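## Task

Play the chart. A press on the green button sets the recorder's pen carriage moving at once; it makes one pass and never pauses. Whenever a key is pushed all the way down while the carriage travels, the pen of that key's colour inks its lane; a half-pressed key might also ink. At the end, each printed box must be inked along its centre line, and no ink may lie outside any box. Measured on the ruler at the sheet's edge, the pens begin at 35 mm and travel at 9.38 mm/s. Arm bases in metres, with heading in degrees counter-clockwise from +x: arm1 x=+0.65 y=-0.16 z=+0.81 heading -179; arm2 x=-0.22 y=+0.65 z=+0.79 heading -92; arm3 x=-0.65 y=+0.15 z=+0.81 heading -3; arm4 x=-0.14 y=-0.65 z=+0.75 heading +93. Anything that stays correct only because a robot is still holding it does not count.

## Robot and tools

Setup. Four identical i2rt Big YAM arms, arm1 to arm4, each with six revolute joints, a two-finger gripper and a wrist camera (armN_cam_wrist). A fixed room camera, cam_sheet, looks down at the recorder sheet. Timing the key presses from the pen start position and speed (start mm plus speed times seconds after the button press) is the core of the job: a key must be fully down exactly while the pen crosses each box of its colour and up elsewhere.

Frame. One shared scene frame, origin on the floor, +z up, metres. Each arm's foot position and heading are given in the task. The 'hand' point lies midway between the fingertips; its z axis runs along the fingers and the fingers open along its y axis. At full stretch the hand reaches roughly 1.0 m from the joint 1 axis.

Joints (absolute targets, radians except gripper): joint1_rad -2.879 to 2.879, rotates the arm about its base, positive is counter-clockwise seen from above, 0 points along the foot's heading. joint2_rad 0 to 3.141, shoulder; 0 has the upper arm pointing back about level, increasing lifts it up then forward. joint3_rad 0 to 3.019, elbow; 0 is fully folded, increasing opens it. joint4_rad -1.692 to 1.57, hand pitch, positive tips fingers up. joint5_rad -1.57 to 1.57, sideways hand swing, positive toward the arm's right. joint6_rad -2.094 to 2.094, hand roll, positive clockwise viewed from behind. gripper_m 0 to 0.093, fingertip gap in metres, about 50 to 62 N per pad. Completion tolerances: ±0.045, 0.14, 0.09, 0.055, 0.03, 0.035 rad and ±0.003 m. Joints move at different speeds, so the hand can sweep a wide curved path between postures.

execute_actions. Argument "actions" is a list holding one action or none (empty list just reports state and pictures). The action is an object keyed by arm name; each arm takes "joints", an object mapping joint names to absolute targets. Omitted joints or arms may keep driving toward earlier targets. All named motions start together; one action lasts at most 15 s. Unknown keys or out-of-range values reject the whole call and nothing moves. Optional "cameras": list of camera names or "all" (null or omitted gives all, [] none); the "pictures" line lists the image order. Results give each arm's joint_positions, joint torques (drive output with per-arm offset, scale and noise, nonzero even unloaded), joint_status and on_its_own.

wait: "seconds" 0 to 10; commands nothing, the scene keeps running, returns state and images. zoom_image: "camera" plus "region" [x0, y0, x1, y1] in pixels from the top-left, max 504 by 504, on that camera's latest full image. read_manual: optional "section" ("licences"), only licence text. finished_scene: "scene" 1 or 2; final, and the result must hold without robots propping it up.

Status words. off_target: stopped short, may still push. contact_stop or time_out: the target is dropped and the joint holds where it stopped, except a timed-out joint may keep a target within 0.375, 0.375, 0.113, 0.225, 0.075, 0.3 rad (joints 1 to 6) and push on; on_its_own lists it, and 'held at' means its held target, not its position. Send a joint its reported position to relieve pushing. 'joint command not followed' (with a cause line) means a self- and inter-arm clearance check blocked that arm's joint targets; the gripper part still runs, and blocked targets may be retried with later actions. That check can be late and ignores fingers, gripper housings and wrist cameras. A target very near the current position may not move the joint. If a result reports a stop, later motion calls in the same reply are skipped.

Hazards. A hard squeeze between two arms fails the run; hard hits may too, and nothing in the state reports arm-to-arm touching. Arms do not stop on contact and can press hard; sustained pushing or holding heats motors. A MOTOR HOT line appears at 85 °C; at 100 °C that arm's motors and gripper go limp and it falls (OVER-TEMPERATURE FAULT, joints show limit_stop_at_motor_heat; resend targets afterwards). Avoid drops, slams and very hard pushes, and do not leave a key pressed unintentionally.

Timing. Plan key presses so that long thinking does not fall between the button press and the presses.

Cameras. Intrinsics and T_world_to_cam (scene to camera, OpenCV convention) are listed per camera; cam_sheet has fovy 23.973 deg, image 896x504, located near [-0.037, -0.350, 2.276]. Real poses can differ slightly; wrist camera poses derive from joint readings and carry extra error.

Each tool is called after "Request:" as name([rows], argument=value, ...), one row to a line, values as JSON.

## Session

Request:
execute_actions(actions=[])

Scene clock: 0.00 s.
Joint torques (N m, as the arm reports them, + toward a larger angle): no reading
Motor temperatures (°C, as the motors report them): arm1=[26 24 27 25 26 26] | arm2=[27 28 25 28 28 26] | arm3=[24 27 26 24 27 25] | arm4=[28 27 28 27 28 28]
arm1.joint_positions: joint1_rad=+0.226 joint2_rad=+0.552 joint3_rad=+1.365 joint4_rad=-1.424 joint5_rad=-0.191 joint6_rad=+0.484 gripper_m=+0.095
arm1.joint_status: not commanded
arm1.hand: x=+0.4714 y=-0.2435 z=+1.3335 quat_wxyz=(-0.243, -0.882, +0.058, +0.400) (m; scene frame)
arm2.joint_positions: joint1_rad=+0.555 joint2_rad=+0.442 joint3_rad=+1.491 joint4_rad=-1.247 joint5_rad=+0.031 joint6_rad=+0.408 gripper_m=+0.094
arm2.joint_status: not commanded
arm2.hand: x=-0.1571 y=+0.5291 z=+1.4301 quat_wxyz=(-0.598, -0.523, -0.569, +0.213) (m; scene frame)
arm3.joint_positions: joint1_rad=-0.740 joint2_rad=+0.589 joint3_rad=+1.622 joint4_rad=-1.413 joint5_rad=+0.266 joint6_rad=+0.439 gripper_m=+0.095
arm3.joint_status: not commanded
arm3.hand: x=-0.5620 y=+0.0016 z=+1.4415 quat_wxyz=(-0.525, -0.531, -0.632, +0.206) (m; scene frame)
arm4.joint_positions: joint1_rad=-0.240 joint2_rad=+0.584 joint3_rad=+1.684 joint4_rad=-1.328 joint5_rad=+0.221 joint6_rad=+0.613 gripper_m=+0.095
arm4.joint_status: not commanded
arm4.hand: x=-0.0670 y=-0.5096 z=+1.4337 quat_wxyz=(-0.408, +0.225, -0.749, -0.471) (m; scene frame)
pictures: arm1_cam_wrist, arm2_cam_wrist, arm3_cam_wrist, arm4_cam_wrist, cam_sheet
Images, in order (width x height): arm1_cam_wrist 896x504, arm2_cam_wrist 896x504, arm3_cam_wrist 896x504, arm4_cam_wrist 896x504, cam_sheet 896x504.

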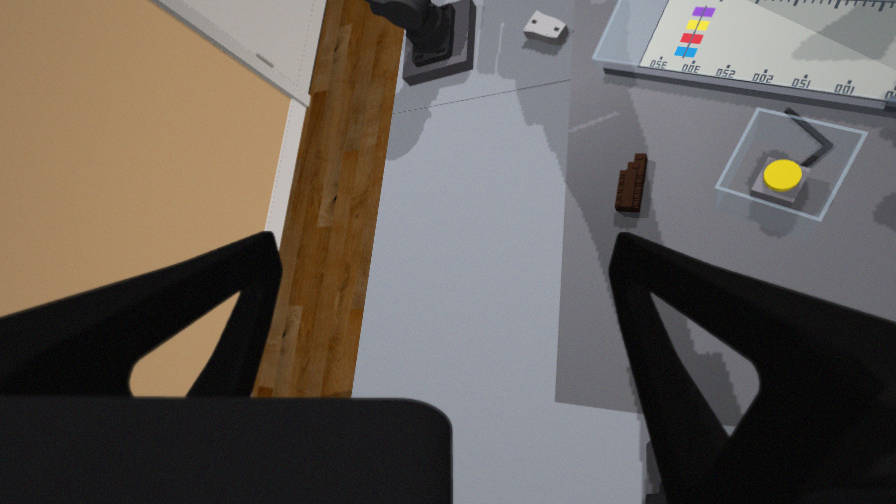

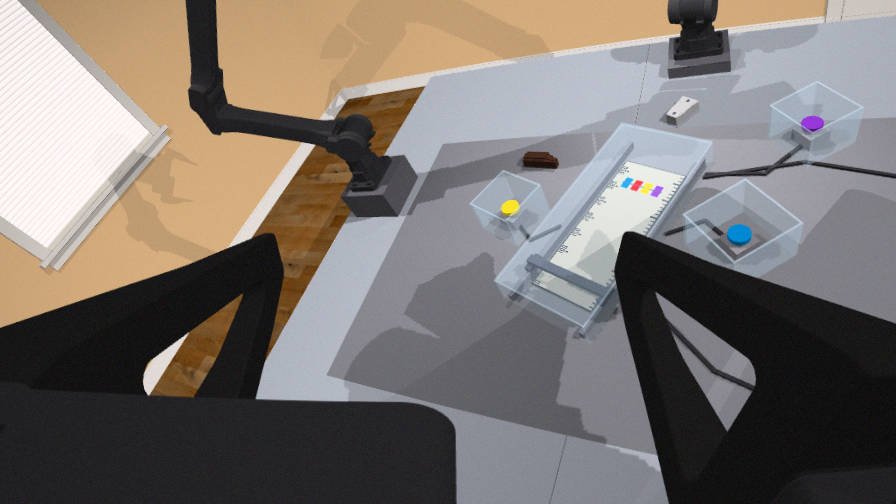

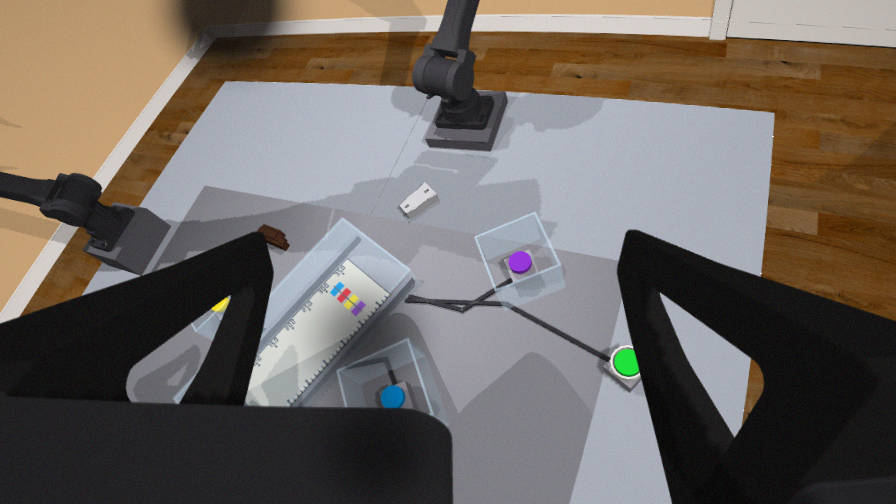

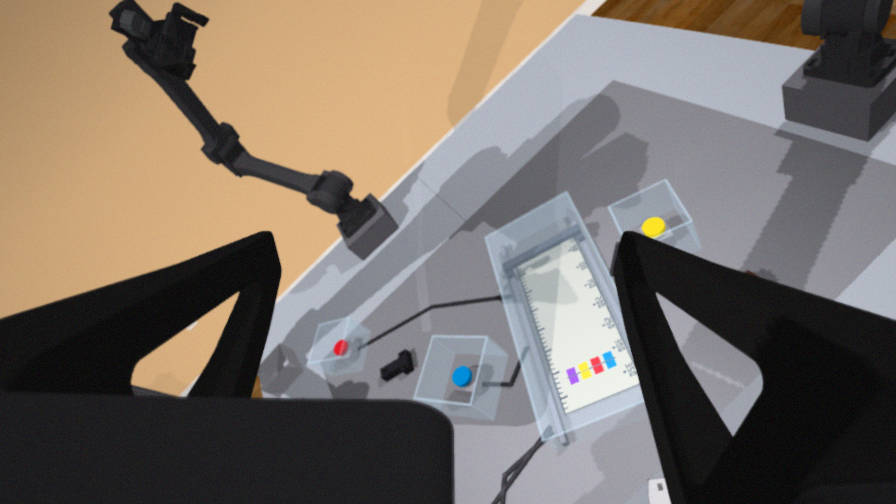

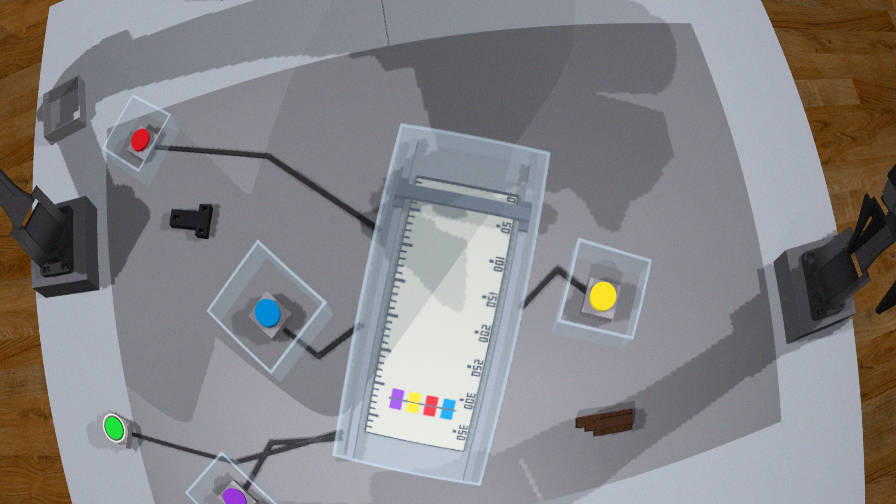

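Request:
zoom_image(camera="cam_sheet", region=[330, 160, 550, 470])

Request:
zoom_image(camera="cam_sheet", region=[350, 340, 490, 450])

Region (330, 160, 550, 470) of cam_sheet's 896x504 image, scaled by 1.626, with more detail than that image has; it fills the left 358 columns of this view, and the rest is white.

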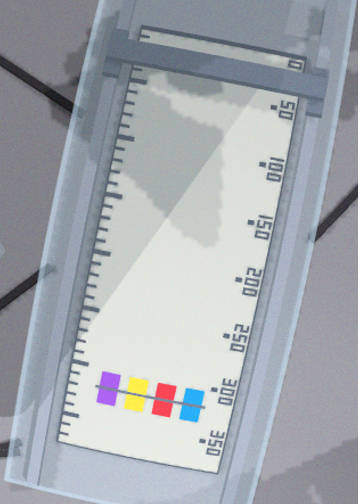

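Region (350, 340, 490, 450) of cam_sheet's 896x504 image, scaled by 3.600, with more detail than that image has; it fills the top 396 rows of this view, and the rest is white.

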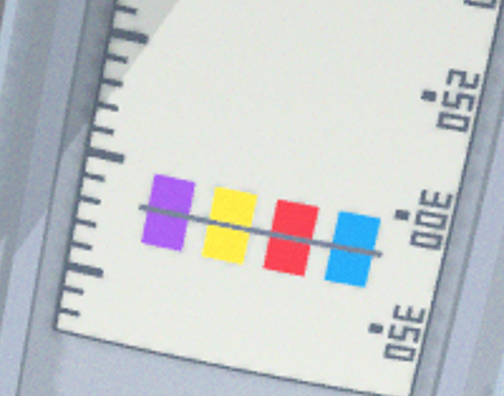

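Request:
execute_actions([
  {"arm1":{"joints":{"joint1_rad":-0.19,"joint2_rad":1.482,"joint3_rad":1.06,"joint4_rad":-1.149,"joint5_rad":0,"joint6_rad":0,"gripper_m":0}},"arm2":{"joints":{"joint1_rad":-0.588,"joint2_rad":1.43,"joint3_rad":1.06,"joint4_rad":-1.2,"joint5_rad":0,"joint6_rad":0,"gripper_m":0}},"arm3":{"joints":{"joint1_rad":-0.344,"joint2_rad":1.631,"joint3_rad":1.236,"joint4_rad":-1.176,"joint5_rad":0,"joint6_rad":0,"gripper_m":0}},"arm4":{"joints":{"joint1_rad":0.536,"joint2_rad":1.405,"joint3_rad":1.146,"joint4_rad":-1.312,"joint5_rad":0,"joint6_rad":0,"gripper_m":0}}},
])

Scene clock: 41.33 s.
Joint torques (N m, as the arm reports them, + toward a larger angle): arm1=[-0.18 -8.97  8.76  1.16  0.12 -0.08] | arm2=[  0.41 -10.46   8.45   1.12  -0.04  -0.15] | arm3=[  0.65 -10.91  10.47   0.82  -0.08  -0.16] | arm4=[  0.57 -10.54   9.67   0.33   0.04  -0.21]
Motor temperatures (°C, as the motors report them): arm1=[26 24 31 26 26 26] | arm2=[27 28 28 28 28 26] | arm3=[24 28 30 25 27 25] | arm4=[28 28 31 27 28 28]
arm1.joint_positions: joint1_rad=-0.191 joint2_rad=+1.477 joint3_rad=+1.059 joint4_rad=-1.161 joint5_rad=-0.002 joint6_rad=+0.008 gripper_m=+0.001
arm1.joint_status: all done
arm1.hand: x=+0.2569 y=-0.0953 z=+0.9226 quat_wxyz=(+0.000, -0.996, +0.087, -0.002) (m; scene frame)
arm2.joint_positions: joint1_rad=-0.590 joint2_rad=+1.428 joint3_rad=+1.038 joint4_rad=-1.209 joint5_rad=-0.001 joint6_rad=+0.011 gripper_m=+0.000
arm2.joint_status: all done
arm2.hand: x=-0.4449 y=+0.3439 z=+0.9174 quat_wxyz=(+0.005, -0.893, -0.449, -0.013) (m; scene frame)
arm3.joint_positions: joint1_rad=-0.342 joint2_rad=+1.613 joint3_rad=+1.226 joint4_rad=-1.183 joint5_rad=+0.001 joint6_rad=+0.015 gripper_m=+0.001
arm3.joint_status: all done
arm3.hand: x=-0.2253 y=-0.0248 z=+0.9179 quat_wxyz=(+0.004, -0.199, -0.980, +0.002) (m; scene frame)
arm4.joint_positions: joint1_rad=+0.541 joint2_rad=+1.413 joint3_rad=+1.115 joint4_rad=-1.307 joint5_rad=+0.001 joint6_rad=+0.012 gripper_m=+0.001
arm4.joint_status: all done
arm4.hand: x=-0.3495 y=-0.3299 z=+0.9105 quat_wxyz=(+0.009, +0.878, -0.478, +0.014) (m; scene frame)
pictures: arm1_cam_wrist, arm2_cam_wrist, arm3_cam_wrist, arm4_cam_wrist, cam_sheet
camera_calibration (this result's frames):
arm1_cam_wrist: T_world_to_cam=[[0.171103, 0.985238, 0.00546056, 0.0419336], [0.80042, -0.142234, 0.582321, -0.748861], [0.574501, -0.095266, -0.812941, 0.715549], [0, 0, 0, 1]] pos_world=[0.181144, -0.0796602, 1.01755]
arm2_cam_wrist: T_world_to_cam=[[-0.796477, 0.604625, 0.00721103, -0.568491], [0.486028, 0.633063, 0.602501, -0.545163], [0.359723, 0.483384, -0.798085, 0.847677], [0, 0, 0, 1]] pos_world=[-0.492755, 0.279093, 1.00908]
arm3_cam_wrist: T_world_to_cam=[[-0.404012, -0.914687, 0.0110918, -0.128295], [-0.733523, 0.33119, 0.593513, -0.699886], [-0.546552, 0.23165, -0.804748, 0.744011], [0, 0, 0, 1]] pos_world=[-0.158575, -0.057905, 1.01556]
arm4_cam_wrist: T_world_to_cam=[[0.832845, 0.553498, -0.00281978, 0.475962], [0.43293, -0.648235, 0.626389, -0.62989], [0.344877, -0.522906, -0.779506, 0.779225], [0, 0, 0, 1]] pos_world=[-0.392442, -0.2643, 1.00331]
Images, in order (width x height): arm1_cam_wrist 896x504, arm2_cam_wrist 896x504, arm3_cam_wrist 896x504, arm4_cam_wrist 896x504, cam_sheet 896x504.

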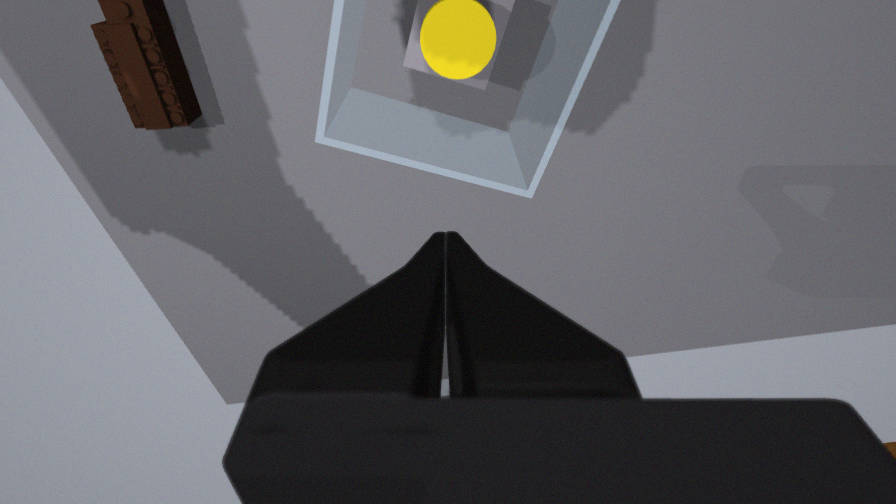

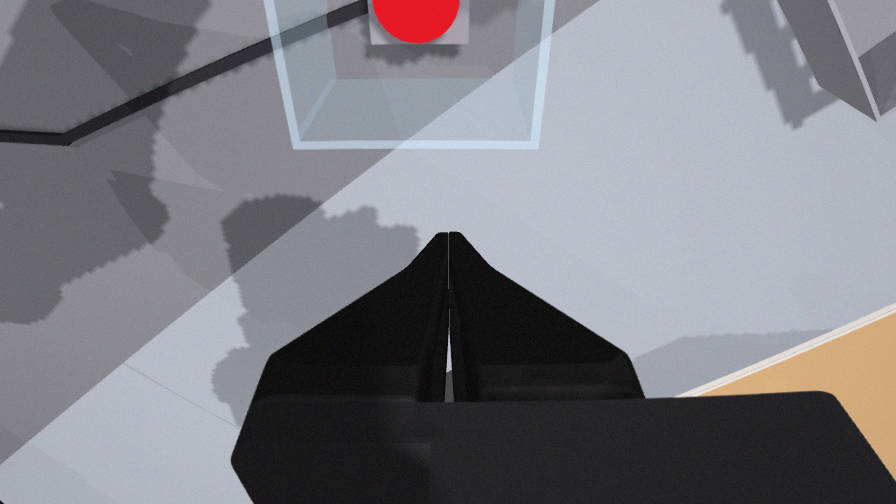

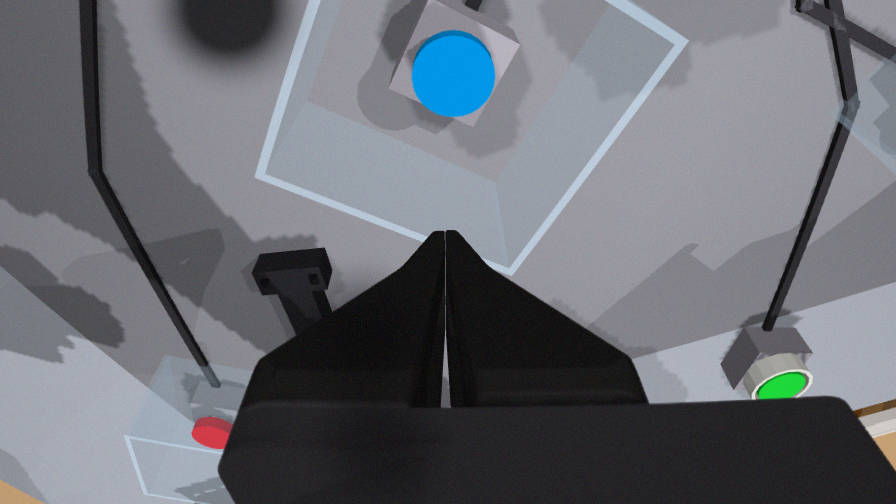

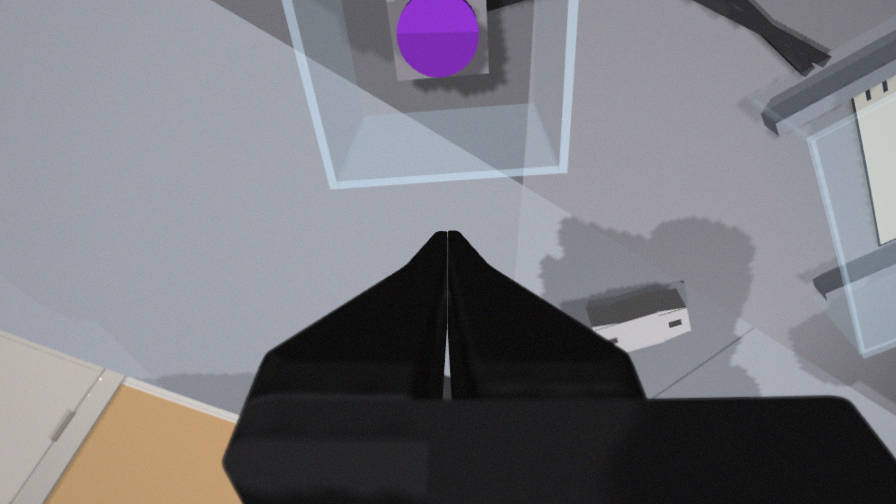

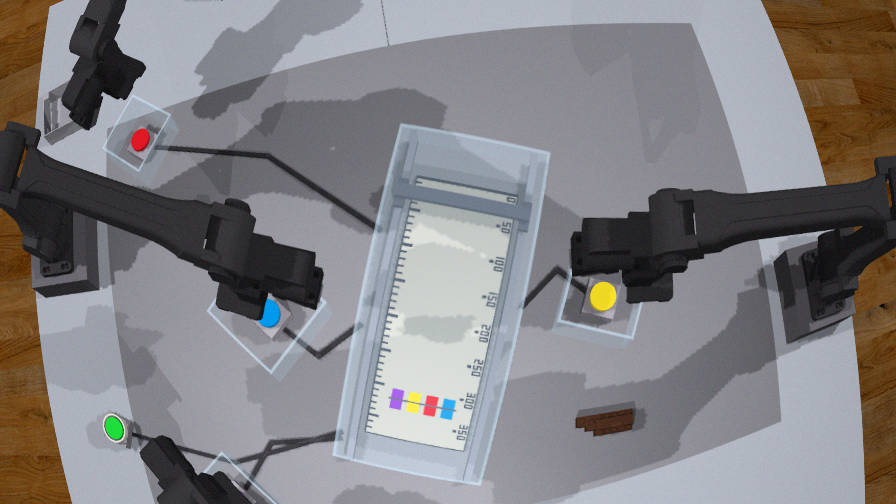

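Request:
execute_actions([
  {"arm1":{"joints":{"joint1_rad":-0.20,"joint2_rad":1.715,"joint3_rad":1.009,"joint4_rad":-0.865}},"arm2":{"joints":{"joint1_rad":-0.55,"joint2_rad":1.679,"joint3_rad":1.026,"joint4_rad":-0.918}},"arm3":{"joints":{"joint1_rad":-0.35,"joint2_rad":1.781,"joint3_rad":1.105,"joint4_rad":-0.895}},"arm4":{"joints":{"joint1_rad":0.55,"joint2_rad":1.567,"joint3_rad":1.01,"joint4_rad":-1.014}}},
])

Scene clock: 56.20 s.
Joint torques (N m, as the arm reports them, + toward a larger angle): arm1=[ -0.87 -12.6    7.29   1.13   0.12  -0.07] | arm2=[  0.48 -15.18   6.5    1.49  -0.04  -0.15] | arm3=[ -0.28 -13.03   8.71   0.97  -0.06  -0.11] | arm4=[  1.8  -12.4    7.46   0.87   0.03  -0.19]
Motor temperatures (°C, as the motors report them): arm1=[26 25 31 26 26 26] | arm2=[27 28 29 28 28 26] | arm3=[24 28 31 24 27 25] | arm4=[28 28 33 27 28 28]
arm1.joint_positions: joint1_rad=-0.191 joint2_rad=+1.729 joint3_rad=+1.009 joint4_rad=-0.878 joint5_rad=-0.002 joint6_rad=+0.008 gripper_m=+0.001
arm1.joint_status: all done
arm1.hand: x=+0.2292 y=-0.0903 z=+0.8055 quat_wxyz=(-0.001, -0.996, +0.087, -0.012) (m; scene frame)
arm2.joint_positions: joint1_rad=-0.552 joint2_rad=+1.700 joint3_rad=+1.014 joint4_rad=-0.935 joint5_rad=-0.001 joint6_rad=+0.010 gripper_m=+0.000
arm2.joint_status: all done
arm2.hand: x=-0.4550 y=+0.3026 z=+0.8032 quat_wxyz=(+0.010, -0.884, -0.466, -0.023) (m; scene frame)
arm3.joint_positions: joint1_rad=-0.342 joint2_rad=+1.786 joint3_rad=+1.094 joint4_rad=-0.908 joint5_rad=+0.001 joint6_rad=+0.015 gripper_m=+0.001
arm3.joint_status: all done
arm3.hand: x=-0.2300 y=-0.0235 z=+0.7983 quat_wxyz=(+0.019, -0.199, -0.980, -0.001) (m; scene frame)
arm4.joint_positions: joint1_rad=+0.541 joint2_rad=+1.578 joint3_rad=+0.998 joint4_rad=-1.022 joint5_rad=+0.001 joint6_rad=+0.011 gripper_m=+0.001
arm4.joint_status: all done
arm4.hand: x=-0.3600 y=-0.3149 z=+0.8067 quat_wxyz=(+0.008, +0.878, -0.478, +0.012) (m; scene frame)
pictures: arm1_cam_wrist, arm2_cam_wrist, arm3_cam_wrist, arm4_cam_wrist, cam_sheet
camera_calibration (this result's frames):
arm1_cam_wrist: T_world_to_cam=[[0.171055, 0.985246, 0.00555323, 0.0422905], [0.789089, -0.14037, 0.598025, -0.667683], [0.589982, -0.0979133, -0.801458, 0.623744], [0, 0, 0, 1]] pos_world=[0.15163, -0.0743163, 0.898961]
arm2_cam_wrist: T_world_to_cam=[[-0.819299, 0.573315, 0.00768699, -0.551985], [0.45363, 0.639946, 0.620233, -0.476391], [0.35067, 0.511643, -0.78438, 0.756498], [0, 0, 0, 1]] pos_world=[-0.501416, 0.234269, 0.893098]
arm3_cam_wrist: T_world_to_cam=[[-0.403809, -0.914764, 0.012004, -0.12833], [-0.716354, 0.324331, 0.617776, -0.64837], [-0.569013, 0.240865, -0.786262, 0.625114], [0, 0, 0, 1]] pos_world=[-0.160585, -0.0576731, 0.893591]
arm4_cam_wrist: T_world_to_cam=[[0.832637, 0.553811, -0.00283018, 0.476193], [0.434099, -0.649463, 0.624304, -0.548932], [0.343909, -0.521047, -0.781176, 0.711388], [0, 0, 0, 1]] pos_world=[-0.402858, -0.249565, 0.899767]
Images, in order (width x height): arm1_cam_wrist 896x504, arm2_cam_wrist 896x504, arm3_cam_wrist 896x504, arm4_cam_wrist 896x504, cam_sheet 896x504.

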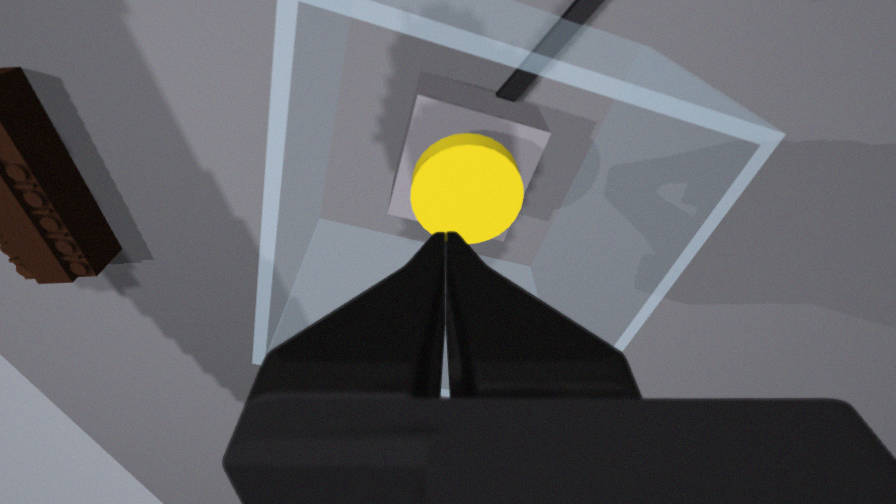

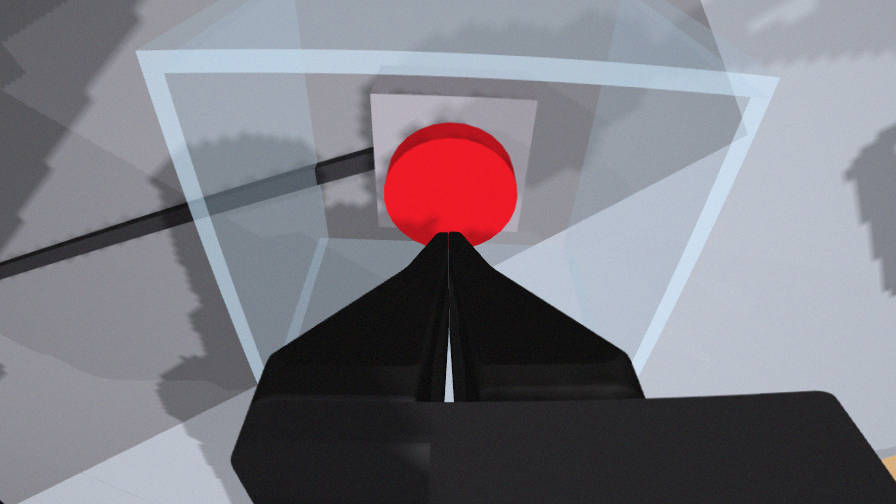

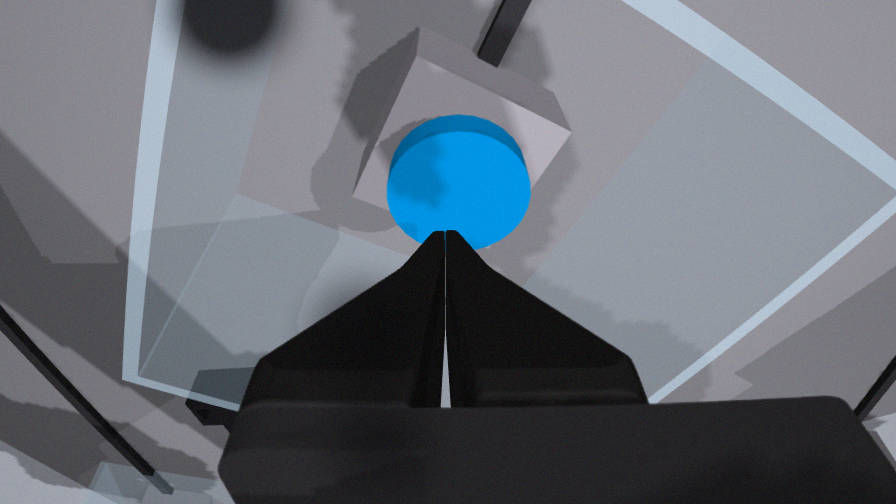

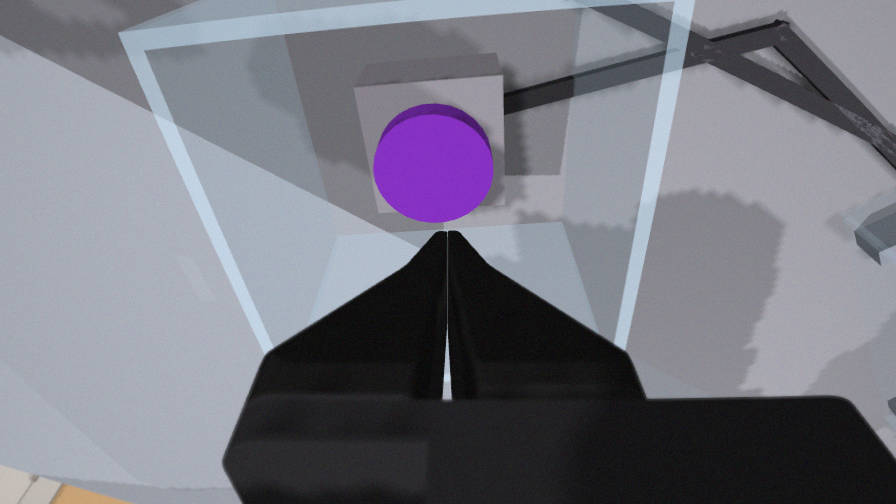

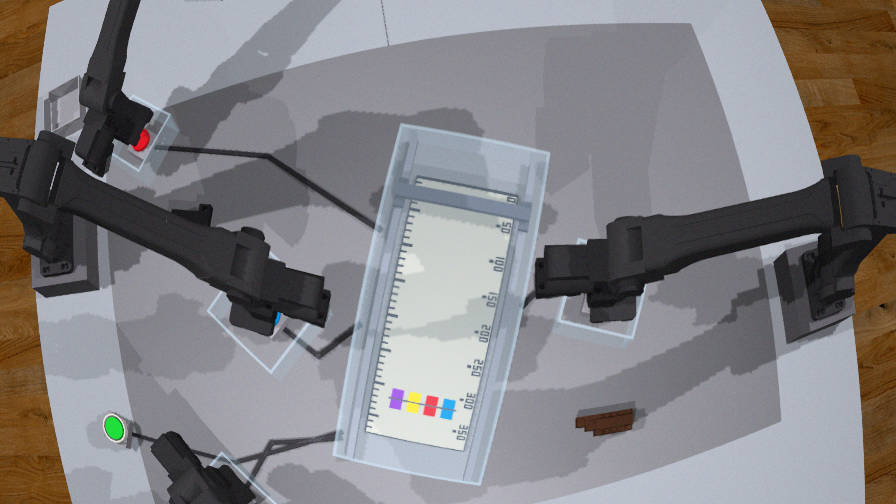

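Request:
execute_actions([
  {"arm1":{"joints":{"joint1_rad":-0.215,"joint2_rad":1.855,"joint4_rad":-0.83}},"arm2":{"joints":{"joint2_rad":1.775,"joint4_rad":-0.87}},"arm3":{"joints":{"joint2_rad":1.86,"joint4_rad":-0.85}},"arm4":{"joints":{"joint2_rad":1.705,"joint4_rad":-0.97}}},
])

Scene clock: 65.00 s.
Joint torques (N m, as the arm reports them, + toward a larger angle): arm1=[ -0.7  -10.64   6.19   0.85   0.12  -0.07] | arm2=[  0.47 -12.5    6.04   1.35  -0.04  -0.15] | arm3=[ -0.26 -10.68   8.44   0.73  -0.04  -0.13] | arm4=[  1.76 -10.6    6.49   0.79   0.03  -0.19]
Motor temperatures (°C, as the motors report them): arm1=[26 25 31 26 26 26] | arm2=[27 29 29 28 28 26] | arm3=[24 29 31 24 27 25] | arm4=[28 28 33 27 28 28]
arm1.joint_positions: joint1_rad=-0.209 joint2_rad=+1.833 joint3_rad=+1.013 joint4_rad=-0.839 joint5_rad=-0.002 joint6_rad=+0.007 gripper_m=+0.001
arm1.joint_status: all done
arm1.hand: x=+0.2346 y=-0.0835 z=+0.7640 quat_wxyz=(-0.003, -0.994, +0.096, -0.042) (m; scene frame)
arm2.joint_positions: joint1_rad=-0.552 joint2_rad=+1.760 joint3_rad=+1.016 joint4_rad=-0.884 joint5_rad=-0.001 joint6_rad=+0.010 gripper_m=+0.000
arm2.joint_status: all done
arm2.hand: x=-0.4581 y=+0.2979 z=+0.7791 quat_wxyz=(+0.012, -0.884, -0.466, -0.026) (m; scene frame)
arm3.joint_positions: joint1_rad=-0.342 joint2_rad=+1.828 joint3_rad=+1.094 joint4_rad=-0.859 joint5_rad=+0.001 joint6_rad=+0.015 gripper_m=+0.001
arm3.joint_status: all done
arm3.hand: x=-0.2248 y=-0.0257 z=+0.7795 quat_wxyz=(+0.016, -0.199, -0.980, +0.000) (m; scene frame)
arm4.joint_positions: joint1_rad=+0.541 joint2_rad=+1.687 joint3_rad=+1.003 joint4_rad=-0.977 joint5_rad=+0.001 joint6_rad=+0.011 gripper_m=+0.001
arm4.joint_status: all done
arm4.hand: x=-0.3621 y=-0.3123 z=+0.7660 quat_wxyz=(+0.022, +0.878, -0.477, +0.038) (m; scene frame)
pictures: arm1_cam_wrist, arm2_cam_wrist, arm3_cam_wrist, arm4_cam_wrist, cam_sheet
camera_calibration (this result's frames):
arm1_cam_wrist: T_world_to_cam=[[0.187784, 0.982194, 0.00573901, 0.0306057], [0.749495, -0.147067, 0.645468, -0.673664], [0.634818, -0.116907, -0.763766, 0.547011], [0, 0, 0, 1]] pos_world=[0.151908, -0.0651845, 0.852441]
arm2_cam_wrist: T_world_to_cam=[[-0.819337, 0.573258, 0.00782259, -0.551738], [0.451238, 0.636401, 0.625603, -0.461213], [0.353654, 0.51611, -0.780102, 0.737793], [0, 0, 0, 1]] pos_world=[-0.504867, 0.229023, 0.868407]
arm3_cam_wrist: T_world_to_cam=[[-0.403852, -0.914748, 0.0118221, -0.127888], [-0.719842, 0.325725, 0.612969, -0.629397], [-0.564563, 0.239039, -0.790019, 0.617763], [0, 0, 0, 1]] pos_world=[-0.155949, -0.0596442, 0.875357]
arm4_cam_wrist: T_world_to_cam=[[0.832364, 0.554223, -0.00287697, 0.476491], [0.413912, -0.618168, 0.66824, -0.552068], [0.368575, -0.557409, -0.74394, 0.65067], [0, 0, 0, 1]] pos_world=[-0.407927, -0.242664, 0.854345]
Images, in order (width x height): arm1_cam_wrist 896x504, arm2_cam_wrist 896x504, arm3_cam_wrist 896x504, arm4_cam_wrist 896x504, cam_sheet 896x504.

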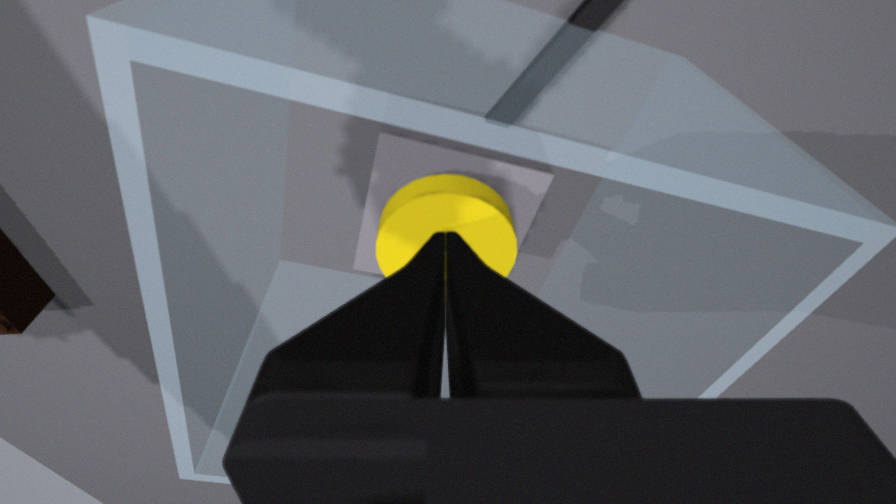

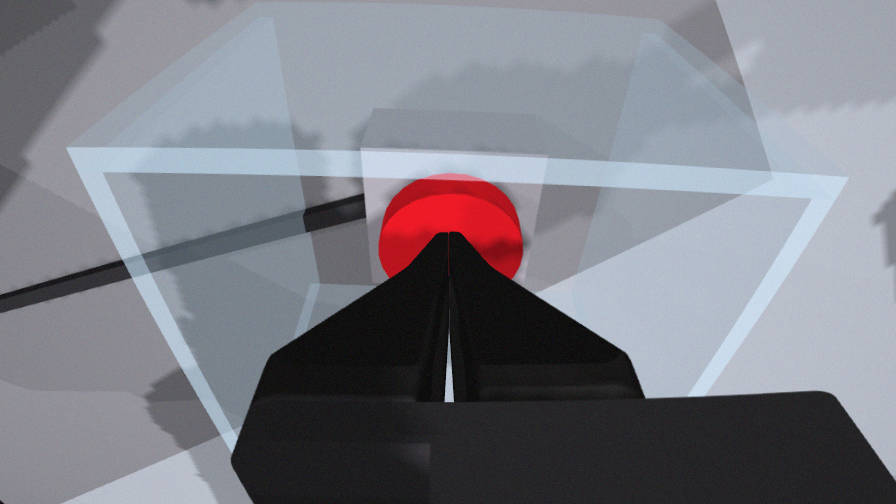

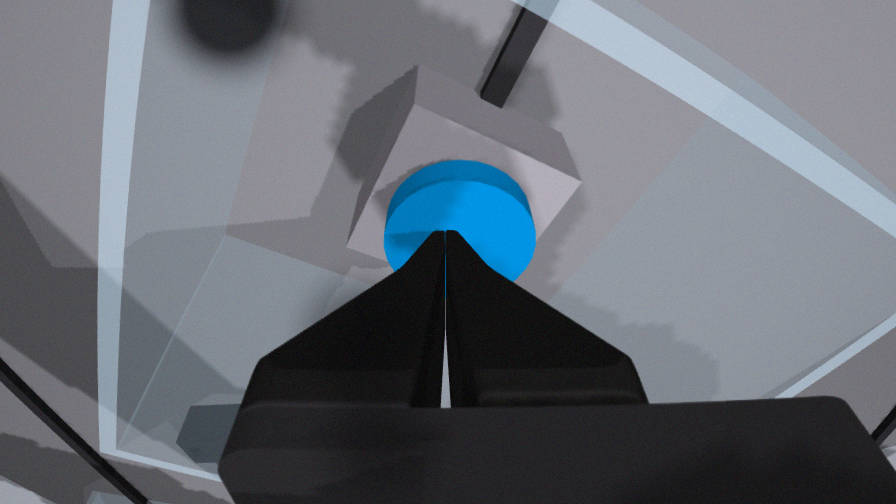

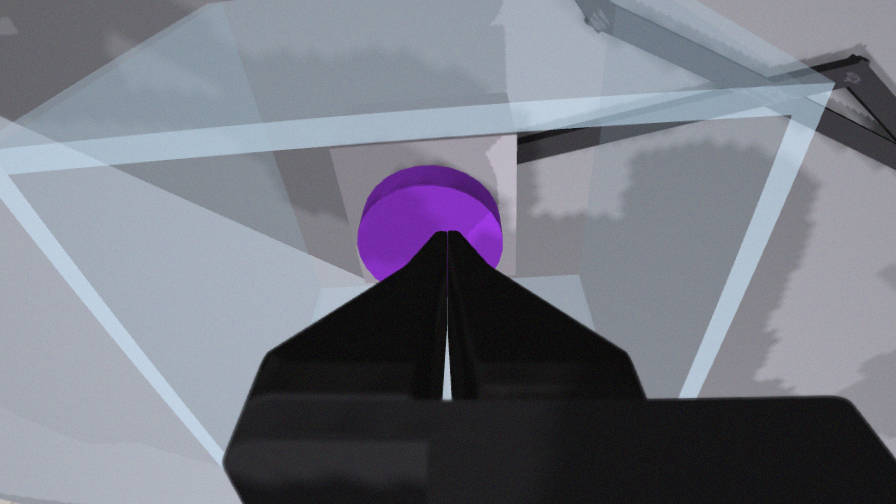

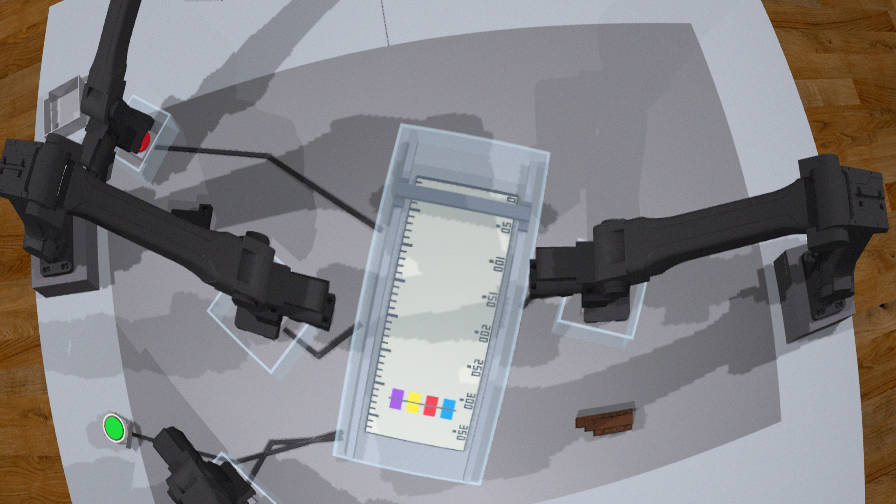

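In contact. Push a bit more to see if bottomed.

Request:
execute_actions([
  {"arm1":{"joints":{"joint2_rad":1.90}},"arm2":{"joints":{"joint2_rad":1.82}},"arm3":{"joints":{"joint2_rad":1.90}},"arm4":{"joints":{"joint2_rad":1.75}}},
], cameras=["arm3_cam_wrist"])

Request:
execute_actions([
  {"arm1":{"joints":{"joint2_rad":1.77}},"arm2":{"joints":{"joint2_rad":1.69}},"arm3":{"joints":{"joint2_rad":1.631,"joint3_rad":1.236,"joint4_rad":-1.176}},"arm4":{"joints":{"joint2_rad":1.62}}},
], cameras=["arm1_cam_wrist","arm2_cam_wrist","arm4_cam_wrist"])

Request:
execute_actions([
  {"arm3":{"joints":{"joint1_rad":-1.33,"joint2_rad":1.302,"joint3_rad":0.88,"joint4_rad":-1.149}}},
], cameras=["arm3_cam_wrist","cam_sheet"])

Scene clock: 72.77 s.
Joint torques (N m, as the arm reports them, + toward a larger angle): arm1=[-0.71 -7.43  6.19  0.84  0.12 -0.07] | arm2=[ 0.51 -8.92  6.04  1.33 -0.04 -0.15] | arm3=[-0.19 -7.92  8.57  0.71 -0.07 -0.12] | arm4=[ 1.84 -8.    6.45  0.76  0.03 -0.17]
Motor temperatures (°C, as the motors report them): arm1=[26 25 30 26 26 26] | arm2=[27 29 29 28 28 26] | arm3=[24 29 31 24 27 25] | arm4=[28 28 32 27 28 28]
arm1.joint_positions: joint1_rad=-0.209 joint2_rad=+1.836 joint3_rad=+1.013 joint4_rad=-0.839 joint5_rad=-0.002 joint6_rad=+0.007 gripper_m=+0.001
arm1.joint_status: all done
arm1.hand: x=+0.2351 y=-0.0836 z=+0.7627 quat_wxyz=(-0.004, -0.994, +0.096, -0.044) (m; scene frame)
arm2.joint_positions: joint1_rad=-0.552 joint2_rad=+1.761 joint3_rad=+1.016 joint4_rad=-0.884 joint5_rad=-0.001 joint6_rad=+0.010 gripper_m=+0.000
arm2.joint_status: all done
arm2.hand: x=-0.4580 y=+0.2981 z=+0.7785 quat_wxyz=(+0.012, -0.884, -0.466, -0.026) (m; scene frame)
arm3.joint_positions: joint1_rad=-0.342 joint2_rad=+1.831 joint3_rad=+1.094 joint4_rad=-0.859 joint5_rad=+0.001 joint6_rad=+0.014 gripper_m=+0.001
arm3.joint_status: all done
arm3.hand: x=-0.2251 y=-0.0256 z=+0.7783 quat_wxyz=(+0.018, -0.199, -0.980, +0.000) (m; scene frame)
arm4.joint_positions: joint1_rad=+0.541 joint2_rad=+1.691 joint3_rad=+1.004 joint4_rad=-0.977 joint5_rad=+0.001 joint6_rad=+0.011 gripper_m=+0.001
arm4.joint_status: all done
arm4.hand: x=-0.3620 y=-0.3125 z=+0.7646 quat_wxyz=(+0.023, +0.878, -0.477, +0.039) (m; scene frame)
pictures: arm3_cam_wrist
camera_calibration (this result's frames):
arm3_cam_wrist: T_world_to_cam=[[-0.403485, -0.914909, 0.0118884, -0.127861], [-0.718445, 0.324834, 0.615077, -0.630218], [-0.566601, 0.239633, -0.788378, 0.614891], [0, 0, 0, 1]] pos_world=[-0.155968, -0.0596128, 0.873919]
Images, in order (width x height): arm3_cam_wrist 896x504.

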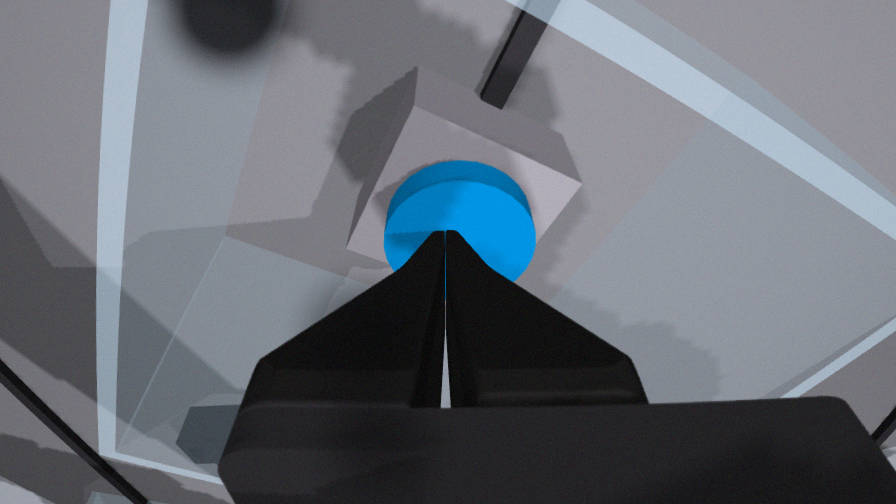

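Scene clock: 73.90 s.
Joint torques (N m, as the arm reports them, + toward a larger angle): arm1=[ -0.7  -13.1    6.48   0.94   0.12  -0.07] | arm2=[  0.49 -14.65   6.46   1.44  -0.04  -0.15] | arm3=[ -0.51 -10.13  11.6    0.08  -0.08  -0.07] | arm4=[  1.7  -11.14   6.85   0.86   0.03  -0.2 ]
Motor temperatures (°C, as the motors report them): arm1=[26 25 30 26 26 26] | arm2=[27 29 29 28 28 26] | arm3=[24 29 31 24 27 25] | arm4=[28 28 32 27 28 28]
arm1.joint_positions: joint1_rad=-0.209 joint2_rad=+1.781 joint3_rad=+1.013 joint4_rad=-0.839 joint5_rad=-0.002 joint6_rad=+0.007 gripper_m=+0.001
arm1.joint_status: all done
arm1.hand: x=+0.2261 y=-0.0820 z=+0.7851 quat_wxyz=(-0.001, -0.995, +0.096, -0.016) (m; scene frame)
arm2.joint_positions: joint1_rad=-0.552 joint2_rad=+1.704 joint3_rad=+1.016 joint4_rad=-0.884 joint5_rad=-0.001 joint6_rad=+0.010 gripper_m=+0.000
arm2.joint_status: all done
arm2.hand: x=-0.4623 y=+0.2917 z=+0.8020 quat_wxyz=(-0.001, -0.885, -0.466, -0.001) (m; scene frame)
arm3.joint_positions: joint1_rad=-0.342 joint2_rad=+1.605 joint3_rad=+1.213 joint4_rad=-1.164 joint5_rad=+0.001 joint6_rad=+0.014 gripper_m=+0.001
arm3.joint_status: all done
arm3.hand: x=-0.2255 y=-0.0248 z=+0.9166 quat_wxyz=(-0.002, -0.199, -0.980, +0.003) (m; scene frame)
arm4.joint_positions: joint1_rad=+0.541 joint2_rad=+1.620 joint3_rad=+1.004 joint4_rad=-0.976 joint5_rad=+0.001 joint6_rad=+0.011 gripper_m=+0.001
arm4.joint_status: all done
arm4.hand: x=-0.3660 y=-0.3062 z=+0.7922 quat_wxyz=(+0.006, +0.879, -0.477, +0.008) (m; scene frame)
pictures: arm1_cam_wrist, arm2_cam_wrist, arm4_cam_wrist
camera_calibration (this result's frames):
arm1_cam_wrist: T_world_to_cam=[[0.187922, 0.982169, 0.00551599, 0.0307251], [0.781638, -0.152949, 0.604689, -0.65647], [0.59475, -0.109323, -0.796442, 0.604054], [0, 0, 0, 1]] pos_world=[0.148087, -0.0645472, 0.877885]
arm2_cam_wrist: T_world_to_cam=[[-0.819036, 0.573702, 0.00670175, -0.550915], [0.470169, 0.664443, 0.580909, -0.433312], [0.328816, 0.478937, -0.813941, 0.786839], [0, 0, 0, 1]] pos_world=[-0.506215, 0.227126, 0.895847]
arm4_cam_wrist: T_world_to_cam=[[0.832437, 0.554112, -0.00282165, 0.476384], [0.437851, -0.654641, 0.616224, -0.525409], [0.33961, -0.514203, -0.787566, 0.712241], [0, 0, 0, 1]] pos_world=[-0.408393, -0.241688, 0.88605]
Images, in order (width x height): arm1_cam_wrist 896x504, arm2_cam_wrist 896x504, arm4_cam_wrist 896x504.

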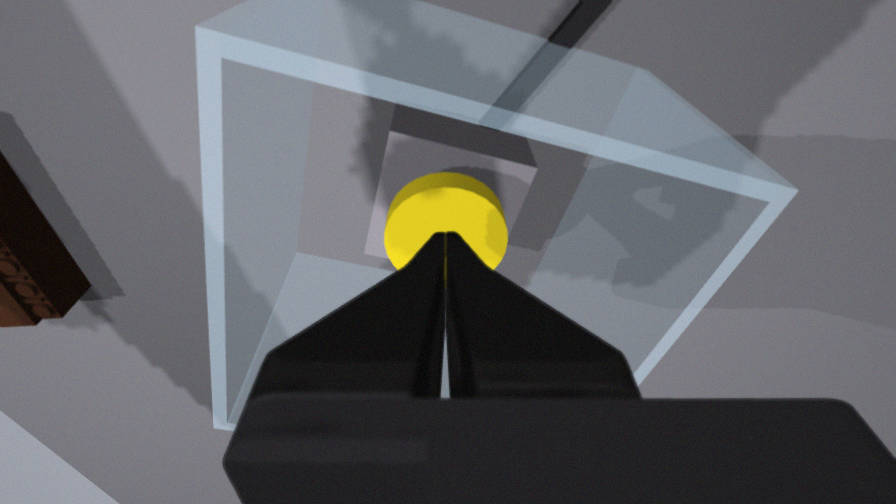

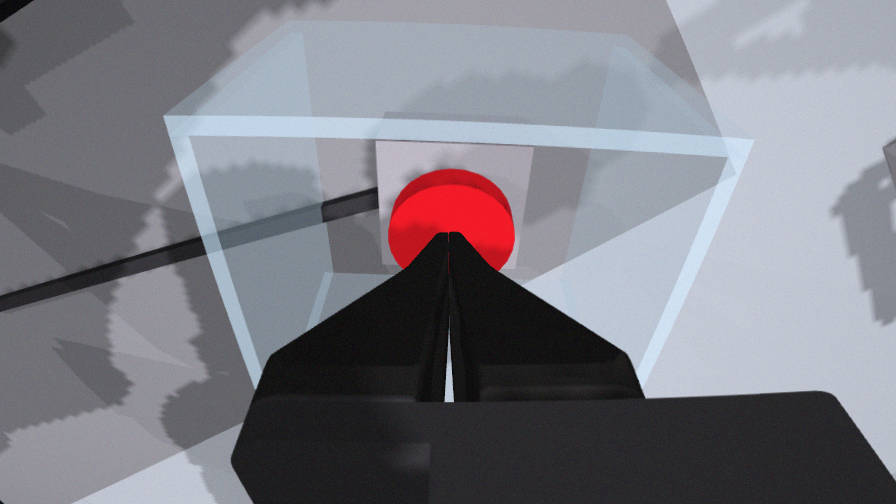

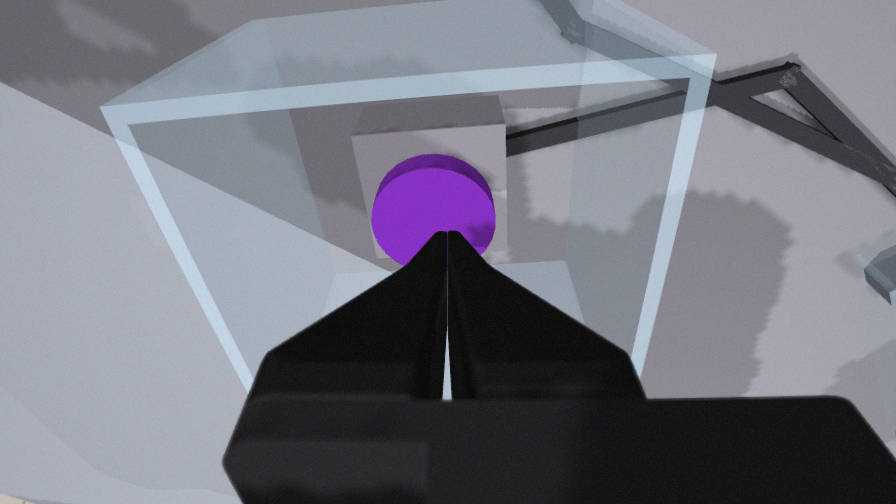

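Scene clock: 75.37 s.
Joint torques (N m, as the arm reports them, + toward a larger angle): arm1=[ -0.72 -13.01   6.59   0.91   0.12  -0.07] | arm2=[  0.5  -14.64   6.42   1.46  -0.04  -0.15] | arm3=[ 0.13 -7.48  8.68  0.63  0.03 -0.12] | arm4=[  1.84 -11.84   6.91   0.88   0.03  -0.19]
Motor temperatures (°C, as the motors report them): arm1=[26 25 30 26 26 26] | arm2=[27 29 29 28 28 26] | arm3=[24 29 31 24 27 25] | arm4=[28 28 32 27 28 28]
arm1.joint_positions: joint1_rad=-0.209 joint2_rad=+1.781 joint3_rad=+1.013 joint4_rad=-0.839 joint5_rad=-0.002 joint6_rad=+0.007 gripper_m=+0.001
arm1.joint_status: not commanded
arm1.hand: x=+0.2261 y=-0.0820 z=+0.7851 quat_wxyz=(-0.001, -0.995, +0.096, -0.016) (m; scene frame)
arm2.joint_positions: joint1_rad=-0.552 joint2_rad=+1.704 joint3_rad=+1.016 joint4_rad=-0.884 joint5_rad=-0.001 joint6_rad=+0.010 gripper_m=+0.000
arm2.joint_status: not commanded
arm2.hand: x=-0.4623 y=+0.2917 z=+0.8020 quat_wxyz=(-0.001, -0.885, -0.466, -0.001) (m; scene frame)
arm3.joint_positions: joint1_rad=-1.331 joint2_rad=+1.301 joint3_rad=+0.891 joint4_rad=-1.153 joint5_rad=+0.000 joint6_rad=+0.013 gripper_m=+0.001
arm3.joint_status: all done
arm3.hand: x=-0.5854 y=-0.1832 z=+0.9211 quat_wxyz=(+0.001, -0.639, -0.769, +0.006) (m; scene frame)
arm4.joint_positions: joint1_rad=+0.541 joint2_rad=+1.620 joint3_rad=+1.004 joint4_rad=-0.976 joint5_rad=+0.001 joint6_rad=+0.011 gripper_m=+0.001
arm4.joint_status: not commanded
arm4.hand: x=-0.3660 y=-0.3062 z=+0.7922 quat_wxyz=(+0.006, +0.879, -0.477, +0.008) (m; scene frame)
pictures: arm3_cam_wrist, cam_sheet
camera_calibration (this result's frames):
arm3_cam_wrist: T_world_to_cam=[[-0.985823, -0.167086, 0.0153506, -0.626203], [-0.127108, 0.803392, 0.581726, -0.461131], [-0.109531, 0.571527, -0.81324, 0.912394], [0, 0, 0, 1]] pos_world=[-0.576003, -0.255619, 1.01986]
Images, in order (width x height): arm3_cam_wrist 896x504, cam_sheet 896x504.

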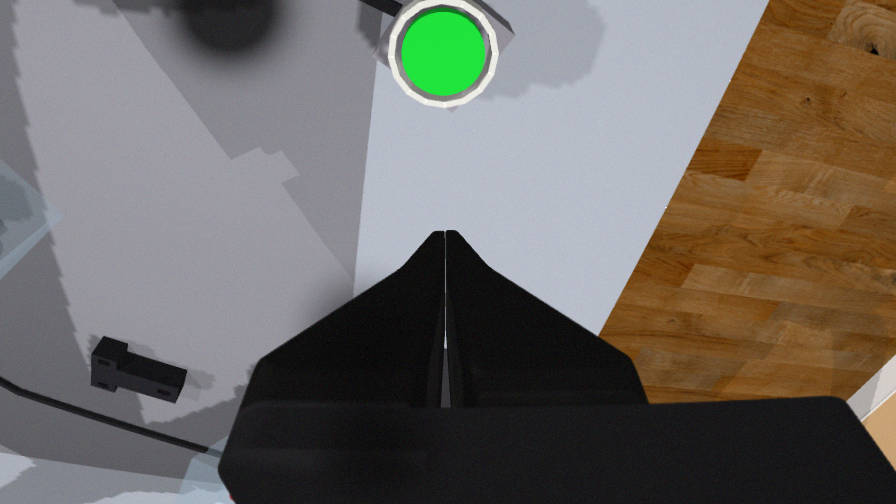

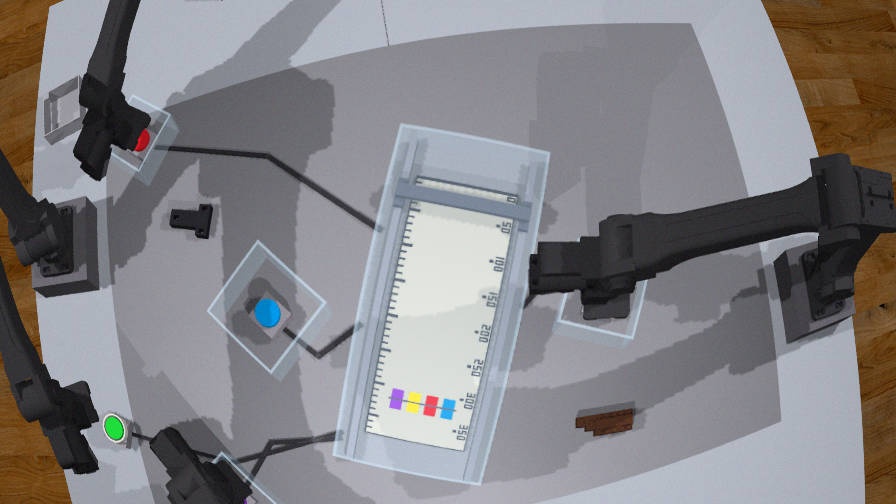

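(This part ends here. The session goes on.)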